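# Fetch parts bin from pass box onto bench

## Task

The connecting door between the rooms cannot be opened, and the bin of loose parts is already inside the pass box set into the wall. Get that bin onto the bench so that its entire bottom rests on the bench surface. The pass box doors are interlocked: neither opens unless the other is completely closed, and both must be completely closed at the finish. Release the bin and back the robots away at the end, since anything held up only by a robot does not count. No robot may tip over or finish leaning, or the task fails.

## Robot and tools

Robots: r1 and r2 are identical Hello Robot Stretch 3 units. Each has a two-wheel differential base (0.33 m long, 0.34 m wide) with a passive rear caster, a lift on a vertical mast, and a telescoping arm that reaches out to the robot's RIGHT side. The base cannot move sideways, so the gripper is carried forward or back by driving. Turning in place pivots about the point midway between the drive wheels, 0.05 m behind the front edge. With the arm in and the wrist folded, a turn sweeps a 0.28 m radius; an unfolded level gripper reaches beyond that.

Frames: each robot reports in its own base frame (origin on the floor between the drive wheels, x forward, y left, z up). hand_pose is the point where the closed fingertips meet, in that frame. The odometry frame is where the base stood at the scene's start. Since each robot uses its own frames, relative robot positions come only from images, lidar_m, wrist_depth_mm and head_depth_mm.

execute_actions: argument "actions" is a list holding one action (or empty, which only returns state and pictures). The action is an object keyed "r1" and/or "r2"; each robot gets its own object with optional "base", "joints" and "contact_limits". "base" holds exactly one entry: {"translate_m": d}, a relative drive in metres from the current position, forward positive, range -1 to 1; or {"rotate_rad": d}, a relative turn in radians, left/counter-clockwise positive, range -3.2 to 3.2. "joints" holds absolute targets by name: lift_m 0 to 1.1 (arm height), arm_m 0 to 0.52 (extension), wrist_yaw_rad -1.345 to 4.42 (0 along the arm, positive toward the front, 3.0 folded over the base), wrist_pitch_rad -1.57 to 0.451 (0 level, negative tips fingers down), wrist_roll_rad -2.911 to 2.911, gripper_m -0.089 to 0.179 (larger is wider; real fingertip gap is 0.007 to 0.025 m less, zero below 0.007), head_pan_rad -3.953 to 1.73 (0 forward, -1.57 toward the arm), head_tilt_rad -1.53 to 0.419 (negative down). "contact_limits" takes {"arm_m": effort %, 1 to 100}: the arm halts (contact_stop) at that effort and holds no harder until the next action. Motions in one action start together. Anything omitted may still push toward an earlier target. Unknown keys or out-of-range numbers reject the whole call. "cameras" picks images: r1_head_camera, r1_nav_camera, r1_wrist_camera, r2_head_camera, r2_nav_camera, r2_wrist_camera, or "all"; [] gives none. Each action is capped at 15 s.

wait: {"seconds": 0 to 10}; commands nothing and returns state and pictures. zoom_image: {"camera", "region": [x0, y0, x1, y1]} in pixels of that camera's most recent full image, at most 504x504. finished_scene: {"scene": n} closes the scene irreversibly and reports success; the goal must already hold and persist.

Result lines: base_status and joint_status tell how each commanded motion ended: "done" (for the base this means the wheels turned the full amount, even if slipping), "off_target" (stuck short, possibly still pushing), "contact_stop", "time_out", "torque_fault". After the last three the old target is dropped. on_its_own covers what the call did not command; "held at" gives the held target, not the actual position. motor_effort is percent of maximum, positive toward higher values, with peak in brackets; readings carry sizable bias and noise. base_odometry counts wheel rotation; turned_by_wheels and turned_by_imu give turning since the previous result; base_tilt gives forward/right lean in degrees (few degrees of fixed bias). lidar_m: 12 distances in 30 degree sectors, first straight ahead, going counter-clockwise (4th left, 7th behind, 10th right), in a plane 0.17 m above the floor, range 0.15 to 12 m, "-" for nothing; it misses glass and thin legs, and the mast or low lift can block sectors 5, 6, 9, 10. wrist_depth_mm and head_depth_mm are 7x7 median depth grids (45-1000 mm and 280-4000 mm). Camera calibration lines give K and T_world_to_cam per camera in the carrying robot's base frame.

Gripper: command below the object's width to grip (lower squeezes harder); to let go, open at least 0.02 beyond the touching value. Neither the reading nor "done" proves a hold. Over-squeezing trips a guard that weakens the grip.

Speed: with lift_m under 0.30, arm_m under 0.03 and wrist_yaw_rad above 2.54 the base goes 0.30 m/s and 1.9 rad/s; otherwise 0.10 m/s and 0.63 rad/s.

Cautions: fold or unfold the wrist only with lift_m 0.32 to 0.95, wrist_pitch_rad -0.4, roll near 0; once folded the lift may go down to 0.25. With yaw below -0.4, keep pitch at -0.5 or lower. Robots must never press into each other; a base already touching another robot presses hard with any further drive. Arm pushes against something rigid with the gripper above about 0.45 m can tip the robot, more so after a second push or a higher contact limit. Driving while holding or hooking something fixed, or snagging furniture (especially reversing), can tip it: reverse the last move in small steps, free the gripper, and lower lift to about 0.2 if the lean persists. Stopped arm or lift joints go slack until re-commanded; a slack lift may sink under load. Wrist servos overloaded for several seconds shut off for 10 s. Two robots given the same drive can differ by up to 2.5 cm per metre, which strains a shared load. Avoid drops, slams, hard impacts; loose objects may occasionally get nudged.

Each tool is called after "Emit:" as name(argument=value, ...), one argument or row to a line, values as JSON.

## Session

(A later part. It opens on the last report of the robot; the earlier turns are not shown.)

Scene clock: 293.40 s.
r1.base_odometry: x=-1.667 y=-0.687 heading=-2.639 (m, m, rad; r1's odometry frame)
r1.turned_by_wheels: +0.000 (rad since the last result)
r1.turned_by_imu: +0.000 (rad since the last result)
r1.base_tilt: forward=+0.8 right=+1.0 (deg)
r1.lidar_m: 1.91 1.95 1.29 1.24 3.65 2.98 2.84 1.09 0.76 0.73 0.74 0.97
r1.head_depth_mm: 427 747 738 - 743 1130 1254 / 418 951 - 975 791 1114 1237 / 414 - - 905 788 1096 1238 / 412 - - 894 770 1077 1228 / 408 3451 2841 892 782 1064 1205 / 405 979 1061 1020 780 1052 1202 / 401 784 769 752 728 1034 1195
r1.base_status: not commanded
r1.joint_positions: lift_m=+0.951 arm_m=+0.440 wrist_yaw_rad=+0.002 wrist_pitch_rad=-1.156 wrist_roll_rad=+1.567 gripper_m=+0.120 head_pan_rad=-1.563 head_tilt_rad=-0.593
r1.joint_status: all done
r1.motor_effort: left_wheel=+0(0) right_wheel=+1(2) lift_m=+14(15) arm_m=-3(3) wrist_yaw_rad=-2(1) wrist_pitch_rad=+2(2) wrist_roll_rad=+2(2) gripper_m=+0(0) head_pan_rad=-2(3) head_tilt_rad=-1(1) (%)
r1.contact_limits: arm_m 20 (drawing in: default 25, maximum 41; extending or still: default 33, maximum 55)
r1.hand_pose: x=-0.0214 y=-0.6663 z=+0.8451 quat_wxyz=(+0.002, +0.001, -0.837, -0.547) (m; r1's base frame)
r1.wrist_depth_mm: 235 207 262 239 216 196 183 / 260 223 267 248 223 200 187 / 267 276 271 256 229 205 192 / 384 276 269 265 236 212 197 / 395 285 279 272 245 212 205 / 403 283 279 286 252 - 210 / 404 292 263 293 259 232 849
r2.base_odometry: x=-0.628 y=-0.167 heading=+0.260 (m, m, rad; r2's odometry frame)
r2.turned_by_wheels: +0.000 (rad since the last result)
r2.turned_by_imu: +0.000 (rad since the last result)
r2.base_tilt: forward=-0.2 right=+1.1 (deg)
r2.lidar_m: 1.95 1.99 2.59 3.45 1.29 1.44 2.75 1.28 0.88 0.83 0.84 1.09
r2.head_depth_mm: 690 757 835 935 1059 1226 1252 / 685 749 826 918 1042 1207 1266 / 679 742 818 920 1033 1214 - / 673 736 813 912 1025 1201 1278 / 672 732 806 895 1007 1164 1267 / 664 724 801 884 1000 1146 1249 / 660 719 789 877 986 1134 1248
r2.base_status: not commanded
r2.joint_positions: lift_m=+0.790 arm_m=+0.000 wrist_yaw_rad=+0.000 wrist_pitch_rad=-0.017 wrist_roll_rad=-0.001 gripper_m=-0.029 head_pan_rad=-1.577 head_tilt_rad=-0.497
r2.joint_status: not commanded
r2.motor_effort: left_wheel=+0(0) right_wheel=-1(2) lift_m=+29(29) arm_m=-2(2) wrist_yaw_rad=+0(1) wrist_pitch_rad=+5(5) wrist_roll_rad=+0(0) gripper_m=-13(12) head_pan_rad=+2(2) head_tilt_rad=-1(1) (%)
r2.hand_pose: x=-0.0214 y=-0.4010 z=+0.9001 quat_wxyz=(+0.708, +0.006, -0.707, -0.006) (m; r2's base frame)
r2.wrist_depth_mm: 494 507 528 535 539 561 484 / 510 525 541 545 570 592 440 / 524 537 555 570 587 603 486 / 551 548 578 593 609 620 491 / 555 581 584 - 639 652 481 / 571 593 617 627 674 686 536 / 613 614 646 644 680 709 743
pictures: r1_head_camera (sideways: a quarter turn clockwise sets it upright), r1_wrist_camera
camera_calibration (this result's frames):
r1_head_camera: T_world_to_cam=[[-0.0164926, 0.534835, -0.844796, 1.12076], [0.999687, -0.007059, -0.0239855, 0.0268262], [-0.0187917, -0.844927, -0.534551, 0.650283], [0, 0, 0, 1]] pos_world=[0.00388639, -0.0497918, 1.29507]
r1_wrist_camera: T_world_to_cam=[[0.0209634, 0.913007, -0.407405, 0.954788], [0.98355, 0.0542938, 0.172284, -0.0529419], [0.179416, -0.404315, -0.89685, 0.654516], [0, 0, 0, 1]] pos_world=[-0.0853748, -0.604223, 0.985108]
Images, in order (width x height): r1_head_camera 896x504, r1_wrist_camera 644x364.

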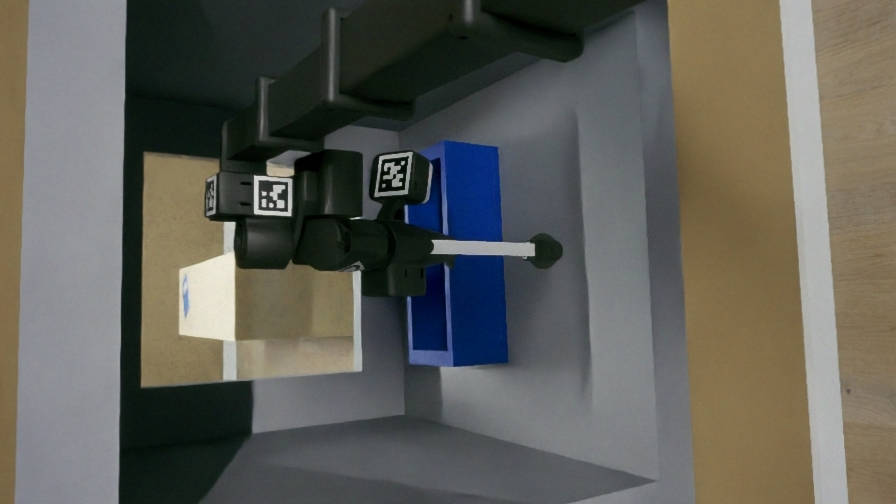

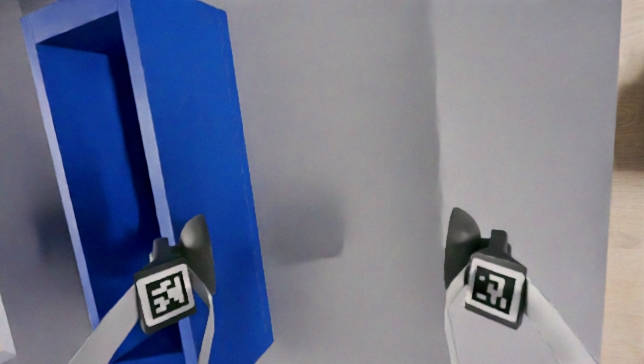

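Emit:
execute_actions(
  actions=[
    {"r1":{"joints":{"lift_m":0.99,"arm_m":0.005,"gripper_m":0.08}}},
  ],
  cameras=[],
)

Emit:
execute_actions(
  actions=[
    {"r1":{"base":{"rotate_rad":-0.35}}},
  ],
  cameras=[],
)

Emit:
execute_actions(
  actions=[
    {"r1":{"base":{"translate_m":0.2}}},
  ],
  cameras=[],
)

Emit:
execute_actions(
  actions=[
    {"r1":{"base":{"rotate_rad":0.35},"joints":{"wrist_pitch_rad":-0.6}}},
  ],
  cameras=[],
)

Emit:
execute_actions(
  actions=[
    {"r1":{"base":{"translate_m":-0.18}}},
  ],
  cameras=[],
)

Emit:
execute_actions(
  actions=[
    {"r1":{"joints":{"arm_m":0.42}}},
  ],
  cameras=[],
)

Emit:
execute_actions(
  actions=[
    {"r1":{"joints":{"arm_m":0.49,"wrist_pitch_rad":-1.3}}},
  ],
  cameras=["r1_wrist_camera","r1_head_camera"],
)

Scene clock: 309.60 s.
r1.base_odometry: x=-1.667 y=-0.687 heading=-2.639 (m, m, rad; r1's odometry frame)
r1.turned_by_wheels: +0.000 (rad since the last result)
r1.turned_by_imu: +0.000 (rad since the last result)
r1.base_tilt: forward=+0.8 right=+0.8 (deg)
r1.lidar_m: 1.91 1.96 1.29 1.24 3.63 2.97 2.83 1.09 0.77 0.73 0.74 0.97
r1.head_depth_mm: 428 749 756 766 - - - / 419 961 1026 976 - - - / 415 - 1147 912 - - - / 412 - 2920 909 813 1091 - / 408 3421 2828 894 782 1067 1198 / 405 981 1059 1023 781 1050 1200 / 402 783 766 752 727 1033 1197
r1.base_status: not commanded
r1.joint_positions: lift_m=+0.989 arm_m=+0.005 wrist_yaw_rad=+0.002 wrist_pitch_rad=-1.155 wrist_roll_rad=+1.567 gripper_m=+0.080 head_pan_rad=-1.563 head_tilt_rad=-0.593
r1.joint_status: all done
r1.motor_effort: left_wheel=+0(0) right_wheel=+1(2) lift_m=+51(55) arm_m=-4(4) wrist_yaw_rad=-1(2) wrist_pitch_rad=+1(2) wrist_roll_rad=+2(2) gripper_m=-1(80) head_pan_rad=-3(3) head_tilt_rad=-2(2) (%)
r1.hand_pose: x=-0.0214 y=-0.2314 z=+0.8837 quat_wxyz=(+0.002, +0.001, -0.838, -0.546) (m; r1's base frame)
r1.wrist_depth_mm: 431 396 875 - 942 872 773 / 448 410 874 - 998 - - / 472 421 880 - - - - / 492 429 877 - - 941 852 / 502 443 883 - - 949 887 / 547 462 - - - 968 899 / 507 476 862 - - - 899
r2.base_odometry: x=-0.628 y=-0.167 heading=+0.260 (m, m, rad; r2's odometry frame)
r2.turned_by_wheels: +0.000 (rad since the last result)
r2.turned_by_imu: -0.002 (rad since the last result)
r2.base_tilt: forward=-0.1 right=+1.0 (deg)
r2.lidar_m: 1.95 2.00 2.59 3.44 1.30 1.44 2.76 1.28 0.88 0.83 0.84 1.10
r2.head_depth_mm: 687 756 834 931 1057 1224 1255 / 684 747 829 927 1045 1203 1257 / 677 741 818 914 1032 1205 - / 674 737 813 904 1020 1188 1266 / 668 728 806 897 1011 1150 1267 / 666 727 797 887 1000 1144 1251 / 656 721 790 876 993 1129 1258
r2.base_status: not commanded
r2.joint_positions: lift_m=+0.790 arm_m=+0.000 wrist_yaw_rad=+0.000 wrist_pitch_rad=-0.017 wrist_roll_rad=-0.001 gripper_m=-0.029 head_pan_rad=-1.577 head_tilt_rad=-0.497
r2.joint_status: not commanded
r2.motor_effort: left_wheel=+0(0) right_wheel=-1(2) lift_m=+29(29) arm_m=-2(2) wrist_yaw_rad=+0(0) wrist_pitch_rad=+5(5) wrist_roll_rad=+1(1) gripper_m=-13(13) head_pan_rad=+2(2) head_tilt_rad=-1(1) (%)
r2.hand_pose: x=-0.0214 y=-0.4010 z=+0.9001 quat_wxyz=(+0.708, +0.006, -0.707, -0.006) (m; r2's base frame)
r2.wrist_depth_mm: 490 505 522 531 538 569 483 / 518 524 531 543 571 592 443 / 530 535 557 572 585 605 482 / 542 560 580 591 596 630 486 / 549 585 593 - 640 634 488 / 584 604 608 640 665 663 542 / 600 627 653 656 693 707 718
pictures: none
No camera images: the call's "cameras" was empty. Leave "cameras" out to get every camera's image.

Scene clock: 311.10 s.
r1.base_odometry: x=-1.667 y=-0.687 heading=-2.989 (m, m, rad; r1's odometry frame)
r1.turned_by_wheels: -0.350 (rad since the last result)
r1.turned_by_imu: -0.353 (rad since the last result)
r1.base_tilt: forward=+0.8 right=+0.9 (deg)
r1.lidar_m: 1.14 1.91 2.07 1.29 3.58 3.63 2.87 1.98 0.93 0.73 0.72 0.78
r1.head_depth_mm: 450 446 483 521 - - - / 501 528 573 609 - - - / 476 551 606 677 - - - / 455 670 739 819 813 1188 - / 435 867 979 981 785 1111 1228 / 417 997 1118 900 778 1035 1175 / 400 - 3326 902 777 683 1117
r1.base_status: done
r1.joint_positions: lift_m=+0.989 arm_m=+0.005 wrist_yaw_rad=+0.002 wrist_pitch_rad=-1.155 wrist_roll_rad=+1.567 gripper_m=+0.080 head_pan_rad=-1.563 head_tilt_rad=-0.593
r1.joint_status: not commanded
r1.motor_effort: left_wheel=+4(8) right_wheel=-2(4) lift_m=+51(51) arm_m=-4(4) wrist_yaw_rad=-2(1) wrist_pitch_rad=+1(1) wrist_roll_rad=+2(2) gripper_m=+0(0) head_pan_rad=-3(3) head_tilt_rad=-3(1) (%)
r1.hand_pose: x=-0.0214 y=-0.2314 z=+0.8837 quat_wxyz=(+0.002, +0.001, -0.838, -0.546) (m; r1's base frame)
r1.wrist_depth_mm: 286 298 345 - 963 873 782 / 365 439 - - 983 - - / 393 478 - - - - - / 483 456 942 - - 929 866 / 521 452 886 - - 952 871 / 521 463 889 - - 984 898 / 512 496 751 - - - 906
r2.base_odometry: x=-0.628 y=-0.167 heading=+0.260 (m, m, rad; r2's odometry frame)
r2.turned_by_wheels: +0.000 (rad since the last result)
r2.turned_by_imu: +0.000 (rad since the last result)
r2.base_tilt: forward=-0.2 right=+0.9 (deg)
r2.lidar_m: 1.95 1.99 2.59 3.45 1.30 1.44 2.76 1.27 0.88 0.83 0.84 1.10
r2.head_depth_mm: 688 755 833 933 1058 1221 1258 / 684 751 825 929 1050 1206 1261 / 679 745 821 916 1039 1211 - / 674 736 815 908 1025 1198 1274 / 670 729 802 901 1012 1158 1270 / 663 724 801 887 1002 1143 1247 / 657 721 789 878 986 1133 1256
r2.base_status: not commanded
r2.joint_positions: lift_m=+0.790 arm_m=+0.000 wrist_yaw_rad=+0.000 wrist_pitch_rad=-0.017 wrist_roll_rad=-0.001 gripper_m=-0.029 head_pan_rad=-1.577 head_tilt_rad=-0.497
r2.joint_status: not commanded
r2.motor_effort: left_wheel=+0(0) right_wheel=-1(1) lift_m=+29(29) arm_m=-1(2) wrist_yaw_rad=+0(0) wrist_pitch_rad=+5(5) wrist_roll_rad=+0(1) gripper_m=-12(12) head_pan_rad=+2(2) head_tilt_rad=-1(1) (%)
r2.hand_pose: x=-0.0214 y=-0.4010 z=+0.9001 quat_wxyz=(+0.708, +0.006, -0.707, -0.006) (m; r2's base frame)
r2.wrist_depth_mm: 487 512 525 537 550 574 485 / 513 528 544 549 558 580 445 / 526 539 561 563 583 599 496 / 542 553 575 589 616 622 495 / 561 576 587 - 642 651 490 / 580 595 617 639 666 701 529 / 608 610 651 659 698 712 747
pictures: none
No camera images: the call's "cameras" was empty. Leave "cameras" out to get every camera's image.

Scene clock: 314.07 s.
r1.base_odometry: x=-1.865 y=-0.717 heading=-2.989 (m, m, rad; r1's odometry frame)
r1.turned_by_wheels: +0.000 (rad since the last result)
r1.turned_by_imu: +0.000 (rad since the last result)
r1.base_tilt: forward=+0.8 right=+0.9 (deg)
r1.lidar_m: 1.02 1.73 1.87 1.32 1.35 3.85 3.03 1.76 0.83 0.66 0.65 0.70
r1.head_depth_mm: 443 647 685 714 - - - / 415 749 799 861 - - - / 396 884 959 969 - - - / 378 994 1100 913 811 875 - / 362 - 3551 921 783 669 1115 / 347 - 3534 896 779 637 1071 / 334 - 2667 994 776 606 993
r1.base_status: done
r1.joint_positions: lift_m=+0.989 arm_m=+0.005 wrist_yaw_rad=+0.002 wrist_pitch_rad=-1.155 wrist_roll_rad=+1.567 gripper_m=+0.080 head_pan_rad=-1.563 head_tilt_rad=-0.593
r1.joint_status: not commanded
r1.motor_effort: left_wheel=+3(8) right_wheel=-1(3) lift_m=+51(51) arm_m=-4(4) wrist_yaw_rad=-1(2) wrist_pitch_rad=+1(2) wrist_roll_rad=+2(2) gripper_m=+0(1) head_pan_rad=-3(3) head_tilt_rad=-3(2) (%)
r1.hand_pose: x=-0.0214 y=-0.2314 z=+0.8837 quat_wxyz=(+0.002, +0.001, -0.838, -0.546) (m; r1's base frame)
r1.wrist_depth_mm: 427 438 - - 962 869 771 / 448 416 987 - 993 - - / 471 413 892 - - - - / 491 416 812 - - 932 862 / 490 440 776 - - 980 878 / 465 464 778 981 - 948 878 / 580 496 417 894 - - 906
r2.base_odometry: x=-0.628 y=-0.167 heading=+0.260 (m, m, rad; r2's odometry frame)
r2.turned_by_wheels: +0.000 (rad since the last result)
r2.turned_by_imu: -0.001 (rad since the last result)
r2.base_tilt: forward=-0.2 right=+1.0 (deg)
r2.lidar_m: 1.96 2.00 2.59 3.43 1.30 1.44 2.76 1.28 0.88 0.83 0.84 1.10
r2.head_depth_mm: 689 755 838 934 1060 1225 1257 / 683 748 824 928 1046 1210 1260 / 678 740 821 917 1031 1211 - / 672 736 813 907 1022 1197 1269 / 666 732 807 896 1012 1153 1261 / 665 728 797 887 996 1145 1245 / 661 720 793 878 990 1124 1258
r2.base_status: not commanded
r2.joint_positions: lift_m=+0.790 arm_m=+0.000 wrist_yaw_rad=+0.000 wrist_pitch_rad=-0.017 wrist_roll_rad=-0.001 gripper_m=-0.029 head_pan_rad=-1.577 head_tilt_rad=-0.497
r2.joint_status: not commanded
r2.motor_effort: left_wheel=+0(0) right_wheel=+0(0) lift_m=+29(29) arm_m=-1(2) wrist_yaw_rad=+0(0) wrist_pitch_rad=+5(5) wrist_roll_rad=+1(0) gripper_m=-12(12) head_pan_rad=+2(2) head_tilt_rad=-1(1) (%)
r2.hand_pose: x=-0.0214 y=-0.4010 z=+0.9001 quat_wxyz=(+0.708, +0.006, -0.707, -0.006) (m; r2's base frame)
r2.wrist_depth_mm: 497 505 517 544 544 562 487 / 509 531 548 552 556 587 435 / 534 543 567 569 584 603 488 / 546 563 591 592 609 635 490 / 561 573 588 - 643 657 498 / 576 605 618 646 647 670 543 / 601 610 646 669 685 703 739
pictures: none
No camera images: the call's "cameras" was empty. Leave "cameras" out to get every camera's image.

Scene clock: 315.57 s.
r1.base_odometry: x=-1.865 y=-0.717 heading=-2.639 (m, m, rad; r1's odometry frame)
r1.turned_by_wheels: +0.350 (rad since the last result)
r1.turned_by_imu: +0.353 (rad since the last result)
r1.base_tilt: forward=+0.8 right=+0.9 (deg)
r1.lidar_m: 1.73 1.77 2.32 1.32 3.74 3.15 3.00 0.97 0.68 0.65 0.66 0.83
r1.head_depth_mm: 351 - 1067 1096 - - - / 348 - 3649 928 - - - / 345 - 3433 916 - - - / 342 2660 2690 1030 813 - - / 339 378 422 466 533 597 1154 / 336 370 420 448 498 928 1104 / 509 560 619 669 788 914 1085
r1.base_status: done
r1.joint_positions: lift_m=+0.989 arm_m=+0.005 wrist_yaw_rad=+0.001 wrist_pitch_rad=-0.616 wrist_roll_rad=+1.567 gripper_m=+0.080 head_pan_rad=-1.563 head_tilt_rad=-0.593
r1.joint_status: all done
r1.motor_effort: left_wheel=-2(6) right_wheel=+3(6) lift_m=+51(51) arm_m=-3(3) wrist_yaw_rad=-2(1) wrist_pitch_rad=+5(5) wrist_roll_rad=+2(2) gripper_m=-1(1) head_pan_rad=-2(3) head_tilt_rad=-3(2) (%)
r1.hand_pose: x=-0.0212 y=-0.3453 z=+0.9601 quat_wxyz=(+0.002, +0.001, -0.953, -0.304) (m; r1's base frame)
r1.wrist_depth_mm: - - 587 487 366 839 802 / - - 612 497 380 883 827 / - - 759 521 386 889 840 / 619 680 762 517 396 910 846 / 419 390 397 343 366 945 887 / 251 246 260 293 637 992 901 / 191 205 244 572 716 918 900
r2.base_odometry: x=-0.628 y=-0.167 heading=+0.260 (m, m, rad; r2's odometry frame)
r2.turned_by_wheels: +0.000 (rad since the last result)
r2.turned_by_imu: +0.000 (rad since the last result)
r2.base_tilt: forward=-0.1 right=+1.1 (deg)
r2.lidar_m: 1.95 1.99 2.58 3.43 1.30 1.44 2.76 1.27 0.88 0.83 0.85 1.10
r2.head_depth_mm: 689 758 834 933 1061 1226 1257 / 684 748 828 925 1047 1206 1257 / 682 740 822 912 1033 1214 - / 674 733 811 908 1023 1185 1270 / 671 732 808 898 1007 1161 1269 / 664 725 794 889 1003 1140 1251 / 657 720 786 881 994 1138 1255
r2.base_status: not commanded
r2.joint_positions: lift_m=+0.790 arm_m=+0.000 wrist_yaw_rad=+0.000 wrist_pitch_rad=-0.017 wrist_roll_rad=-0.001 gripper_m=-0.029 head_pan_rad=-1.577 head_tilt_rad=-0.497
r2.joint_status: not commanded
r2.motor_effort: left_wheel=+0(0) right_wheel=-2(0) lift_m=+29(29) arm_m=-2(1) wrist_yaw_rad=+0(1) wrist_pitch_rad=+5(5) wrist_roll_rad=+1(0) gripper_m=-12(12) head_pan_rad=+2(2) head_tilt_rad=-1(1) (%)
r2.hand_pose: x=-0.0214 y=-0.4010 z=+0.9001 quat_wxyz=(+0.708, +0.006, -0.707, -0.006) (m; r2's base frame)
r2.wrist_depth_mm: 499 502 522 532 551 577 491 / 505 526 537 547 572 591 435 / 511 540 549 580 585 604 486 / 538 557 581 602 616 626 485 / 562 573 598 - 626 635 492 / 590 597 614 641 653 677 540 / 594 625 641 685 686 716 735
pictures: none
No camera images: the call's "cameras" was empty. Leave "cameras" out to get every camera's image.

Scene clock: 318.33 s.
r1.base_odometry: x=-1.707 y=-0.631 heading=-2.639 (m, m, rad; r1's odometry frame)
r1.turned_by_wheels: +0.000 (rad since the last result)
r1.turned_by_imu: -0.001 (rad since the last result)
r1.base_tilt: forward=+0.8 right=+0.9 (deg)
r1.lidar_m: 1.90 1.96 1.36 1.30 3.71 2.98 2.84 0.99 0.69 0.66 0.67 0.89
r1.head_depth_mm: 360 755 765 773 - - - / 357 911 992 983 - - - / 354 - 3405 913 - - - / 351 - 2907 913 813 - - / 349 3457 2809 907 782 669 1162 / 346 913 1002 1015 781 647 1129 / 343 765 750 736 716 640 1105
r1.base_status: done
r1.joint_positions: lift_m=+0.989 arm_m=+0.005 wrist_yaw_rad=+0.001 wrist_pitch_rad=-0.616 wrist_roll_rad=+1.567 gripper_m=+0.080 head_pan_rad=-1.563 head_tilt_rad=-0.593
r1.joint_status: not commanded
r1.motor_effort: left_wheel=-1(7) right_wheel=+3(4) lift_m=+51(51) arm_m=-3(3) wrist_yaw_rad=-1(3) wrist_pitch_rad=+5(5) wrist_roll_rad=+2(2) gripper_m=-1(0) head_pan_rad=-3(2) head_tilt_rad=-2(1) (%)
r1.hand_pose: x=-0.0212 y=-0.3453 z=+0.9601 quat_wxyz=(+0.002, +0.001, -0.953, -0.304) (m; r1's base frame)
r1.wrist_depth_mm: 580 607 629 477 377 873 816 / 635 727 682 497 382 890 834 / - - 631 518 389 901 844 / - - 801 534 401 924 843 / - - 797 561 426 958 865 / 633 679 607 558 441 997 869 / 507 501 478 463 429 970 886
r2.base_odometry: x=-0.628 y=-0.167 heading=+0.260 (m, m, rad; r2's odometry frame)
r2.turned_by_wheels: +0.000 (rad since the last result)
r2.turned_by_imu: -0.001 (rad since the last result)
r2.base_tilt: forward=-0.1 right=+1.0 (deg)
r2.lidar_m: 1.95 1.99 2.59 3.45 1.29 1.44 2.76 1.27 0.88 0.83 0.85 1.09
r2.head_depth_mm: 691 755 838 934 1065 1224 1256 / 683 750 828 925 1046 1203 1260 / 681 744 823 912 1034 1219 - / 674 736 811 905 1023 1184 1270 / 666 731 808 901 1014 1159 1270 / 664 725 798 890 997 1142 1241 / 659 719 792 877 991 1127 1259
r2.base_status: not commanded
r2.joint_positions: lift_m=+0.790 arm_m=+0.000 wrist_yaw_rad=+0.000 wrist_pitch_rad=-0.017 wrist_roll_rad=-0.001 gripper_m=-0.029 head_pan_rad=-1.577 head_tilt_rad=-0.497
r2.joint_status: not commanded
r2.motor_effort: left_wheel=+0(0) right_wheel=+0(1) lift_m=+29(29) arm_m=-2(2) wrist_yaw_rad=-1(0) wrist_pitch_rad=+5(5) wrist_roll_rad=+0(1) gripper_m=-12(12) head_pan_rad=+1(2) head_tilt_rad=-1(1) (%)
r2.hand_pose: x=-0.0214 y=-0.4010 z=+0.9001 quat_wxyz=(+0.708, +0.006, -0.707, -0.006) (m; r2's base frame)
r2.wrist_depth_mm: 498 511 518 525 552 567 486 / 507 512 541 558 565 596 449 / 525 538 549 569 587 606 485 / 540 562 577 589 620 623 489 / 565 588 588 - 634 656 499 / 576 590 615 640 651 693 547 / 595 620 644 670 694 706 741
pictures: none
No camera images: the call's "cameras" was empty. Leave "cameras" out to get every camera's image.

Scene clock: 322.57 s.
r1.base_odometry: x=-1.707 y=-0.631 heading=-2.639 (m, m, rad; r1's odometry frame)
r1.turned_by_wheels: +0.000 (rad since the last result)
r1.turned_by_imu: +0.000 (rad since the last result)
r1.base_tilt: forward=+0.8 right=+0.9 (deg)
r1.lidar_m: 1.91 1.95 1.36 1.30 3.72 2.98 2.84 0.99 0.69 0.66 0.67 0.88
r1.head_depth_mm: 360 719 - 822 744 680 1200 / 357 895 1023 980 789 674 1180 / 354 - - 910 789 672 1181 / 351 3515 2733 904 787 669 1161 / 348 3444 2819 906 782 656 1143 / 346 912 1005 1014 780 647 1126 / 343 765 752 735 715 640 1102
r1.base_status: not commanded
r1.joint_positions: lift_m=+0.989 arm_m=+0.420 wrist_yaw_rad=+0.000 wrist_pitch_rad=-0.615 wrist_roll_rad=+1.567 gripper_m=+0.080 head_pan_rad=-1.563 head_tilt_rad=-0.593
r1.joint_status: all done
r1.motor_effort: left_wheel=-1(1) right_wheel=+3(3) lift_m=+51(51) arm_m=+3(5) wrist_yaw_rad=+0(0) wrist_pitch_rad=+5(5) wrist_roll_rad=+2(2) gripper_m=-1(0) head_pan_rad=-3(3) head_tilt_rad=-2(2) (%)
r1.hand_pose: x=-0.0214 y=-0.7600 z=+0.9603 quat_wxyz=(+0.002, +0.001, -0.953, -0.303) (m; r1's base frame)
r1.wrist_depth_mm: - 333 384 430 264 246 211 / - - - 440 287 265 216 / - - - 456 301 257 219 / - - - 472 304 256 224 / - - - 479 321 280 228 / - - - 483 433 275 232 / - - 414 474 299 256 237
r2.base_odometry: x=-0.628 y=-0.167 heading=+0.260 (m, m, rad; r2's odometry frame)
r2.turned_by_wheels: +0.000 (rad since the last result)
r2.turned_by_imu: -0.001 (rad since the last result)
r2.base_tilt: forward=-0.1 right=+1.0 (deg)
r2.lidar_m: 1.95 2.00 2.60 3.44 1.29 1.44 2.76 1.27 0.88 0.83 0.84 1.10
r2.head_depth_mm: 691 756 834 930 1060 1218 1263 / 687 749 830 918 1054 1206 1258 / 676 745 820 914 1033 1217 - / 674 738 815 905 1024 1189 1265 / 669 730 803 895 1010 1151 1265 / 665 725 797 887 1000 1147 1254 / 658 719 792 881 990 1123 1249
r2.base_status: not commanded
r2.joint_positions: lift_m=+0.790 arm_m=+0.000 wrist_yaw_rad=+0.000 wrist_pitch_rad=-0.017 wrist_roll_rad=-0.001 gripper_m=-0.029 head_pan_rad=-1.577 head_tilt_rad=-0.497
r2.joint_status: not commanded
r2.motor_effort: left_wheel=+0(0) right_wheel=-1(2) lift_m=+29(29) arm_m=-2(1) wrist_yaw_rad=+0(0) wrist_pitch_rad=+5(5) wrist_roll_rad=+0(0) gripper_m=-13(12) head_pan_rad=+2(2) head_tilt_rad=-1(1) (%)
r2.hand_pose: x=-0.0214 y=-0.4010 z=+0.9001 quat_wxyz=(+0.708, +0.006, -0.707, -0.006) (m; r2's base frame)
r2.wrist_depth_mm: 497 507 519 534 546 576 480 / 511 522 540 554 560 586 442 / 527 548 549 568 585 613 490 / 544 555 585 598 616 626 490 / 555 578 591 - 634 646 500 / 571 612 613 651 652 692 530 / 602 624 652 661 699 714 735
pictures: none
No camera images: the call's "cameras" was empty. Leave "cameras" out to get every camera's image.

Scene clock: 324.27 s.
r1.base_odometry: x=-1.707 y=-0.631 heading=-2.639 (m, m, rad; r1's odometry frame)
r1.turned_by_wheels: +0.000 (rad since the last result)
r1.turned_by_imu: +0.000 (rad since the last result)
r1.base_tilt: forward=+0.8 right=+0.9 (deg)
r1.lidar_m: 1.91 1.96 1.36 1.30 3.71 2.98 2.84 0.99 0.69 0.66 0.67 0.89
r1.head_depth_mm: 360 721 - 825 745 679 1196 / 357 896 1022 983 791 674 1183 / 354 881 2124 914 787 672 1186 / 351 3282 - 914 786 672 1162 / 348 3445 2803 909 783 655 1146 / 345 913 1004 1012 779 647 1128 / 342 765 751 735 713 640 1107
r1.base_status: not commanded
r1.joint_positions: lift_m=+0.989 arm_m=+0.490 wrist_yaw_rad=+0.000 wrist_pitch_rad=-1.296 wrist_roll_rad=+1.567 gripper_m=+0.080 head_pan_rad=-1.563 head_tilt_rad=-0.593
r1.joint_status: all done
r1.motor_effort: left_wheel=-1(1) right_wheel=+3(3) lift_m=+51(51) arm_m=+3(4) wrist_yaw_rad=-1(1) wrist_pitch_rad=-1(5) wrist_roll_rad=+2(2) gripper_m=+0(0) head_pan_rad=-2(2) head_tilt_rad=-3(2) (%)
r1.hand_pose: x=-0.0215 y=-0.6807 z=+0.8748 quat_wxyz=(+0.002, +0.001, -0.797, -0.604) (m; r1's base frame)
r1.wrist_depth_mm: 337 223 230 258 247 232 217 / 347 250 281 264 255 238 223 / 352 260 275 271 262 244 228 / 354 259 271 265 269 252 234 / 353 364 300 258 282 257 241 / 352 376 317 284 294 263 247 / 353 389 281 271 296 278 254
r2.base_odometry: x=-0.628 y=-0.167 heading=+0.260 (m, m, rad; r2's odometry frame)
r2.turned_by_wheels: +0.000 (rad since the last result)
r2.turned_by_imu: +0.000 (rad since the last result)
r2.base_tilt: forward=-0.1 right=+1.0 (deg)
r2.lidar_m: 1.95 2.00 2.58 3.45 1.30 1.44 2.76 1.28 0.88 0.83 0.84 1.10
r2.head_depth_mm: 690 757 832 934 1062 1224 1257 / 685 749 825 928 1048 1201 1264 / 680 743 821 914 1041 1214 - / 674 736 812 901 1024 1187 1269 / 667 734 806 896 1015 1154 1265 / 666 723 797 889 997 1149 1258 / 661 719 795 876 992 1132 1246
r2.base_status: not commanded
r2.joint_positions: lift_m=+0.790 arm_m=+0.000 wrist_yaw_rad=+0.000 wrist_pitch_rad=-0.017 wrist_roll_rad=-0.001 gripper_m=-0.029 head_pan_rad=-1.577 head_tilt_rad=-0.497
r2.joint_status: not commanded
r2.motor_effort: left_wheel=+0(0) right_wheel=-1(1) lift_m=+29(29) arm_m=-2(2) wrist_yaw_rad=+0(0) wrist_pitch_rad=+5(5) wrist_roll_rad=+1(1) gripper_m=-12(12) head_pan_rad=+2(2) head_tilt_rad=-1(1) (%)
r2.hand_pose: x=-0.0214 y=-0.4010 z=+0.9001 quat_wxyz=(+0.708, +0.006, -0.707, -0.006) (m; r2's base frame)
r2.wrist_depth_mm: 503 509 515 531 555 578 484 / 509 516 537 554 564 584 443 / 527 542 565 571 586 594 494 / 542 551 570 594 605 615 486 / 559 575 596 - 628 661 488 / 575 599 612 631 653 683 530 / 606 616 645 667 690 702 726
pictures: r1_head_camera (sideways: a quarter turn clockwise sets it upright), r1_wrist_camera
camera_calibration (this result's frames):
r1_head_camera: T_world_to_cam=[[-0.0164926, 0.534835, -0.844796, 1.12076], [0.999687, -0.007059, -0.0239855, 0.0268262], [-0.0187917, -0.844927, -0.534551, 0.650283], [0, 0, 0, 1]] pos_world=[0.00388639, -0.0497918, 1.29507]
r1_wrist_camera: T_world_to_cam=[[0.022317, 0.961022, -0.27557, 0.897418], [0.983634, 0.0281873, 0.17796, -0.0798757], [0.178791, -0.275032, -0.944665, 0.805116], [0, 0, 0, 1]] pos_world=[-0.0854065, -0.638754, 1.02208]
Images, in order (width x height): r1_head_camera 896x504, r1_wrist_camera 644x364.

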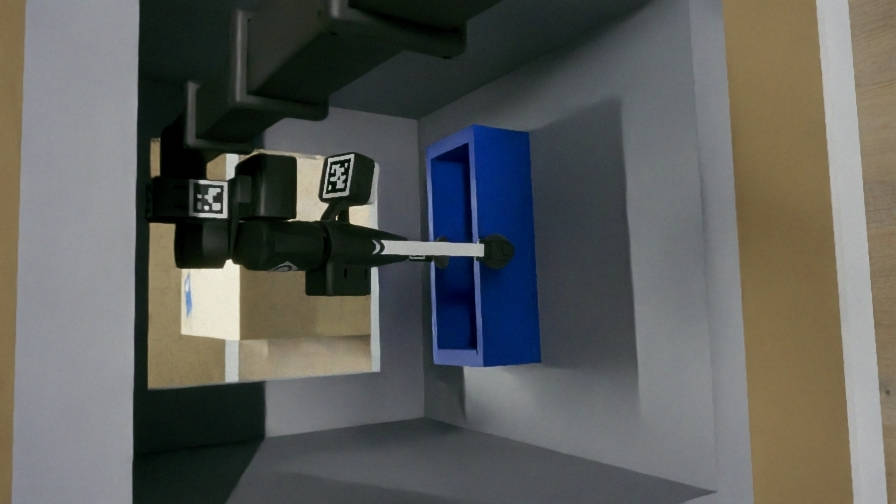

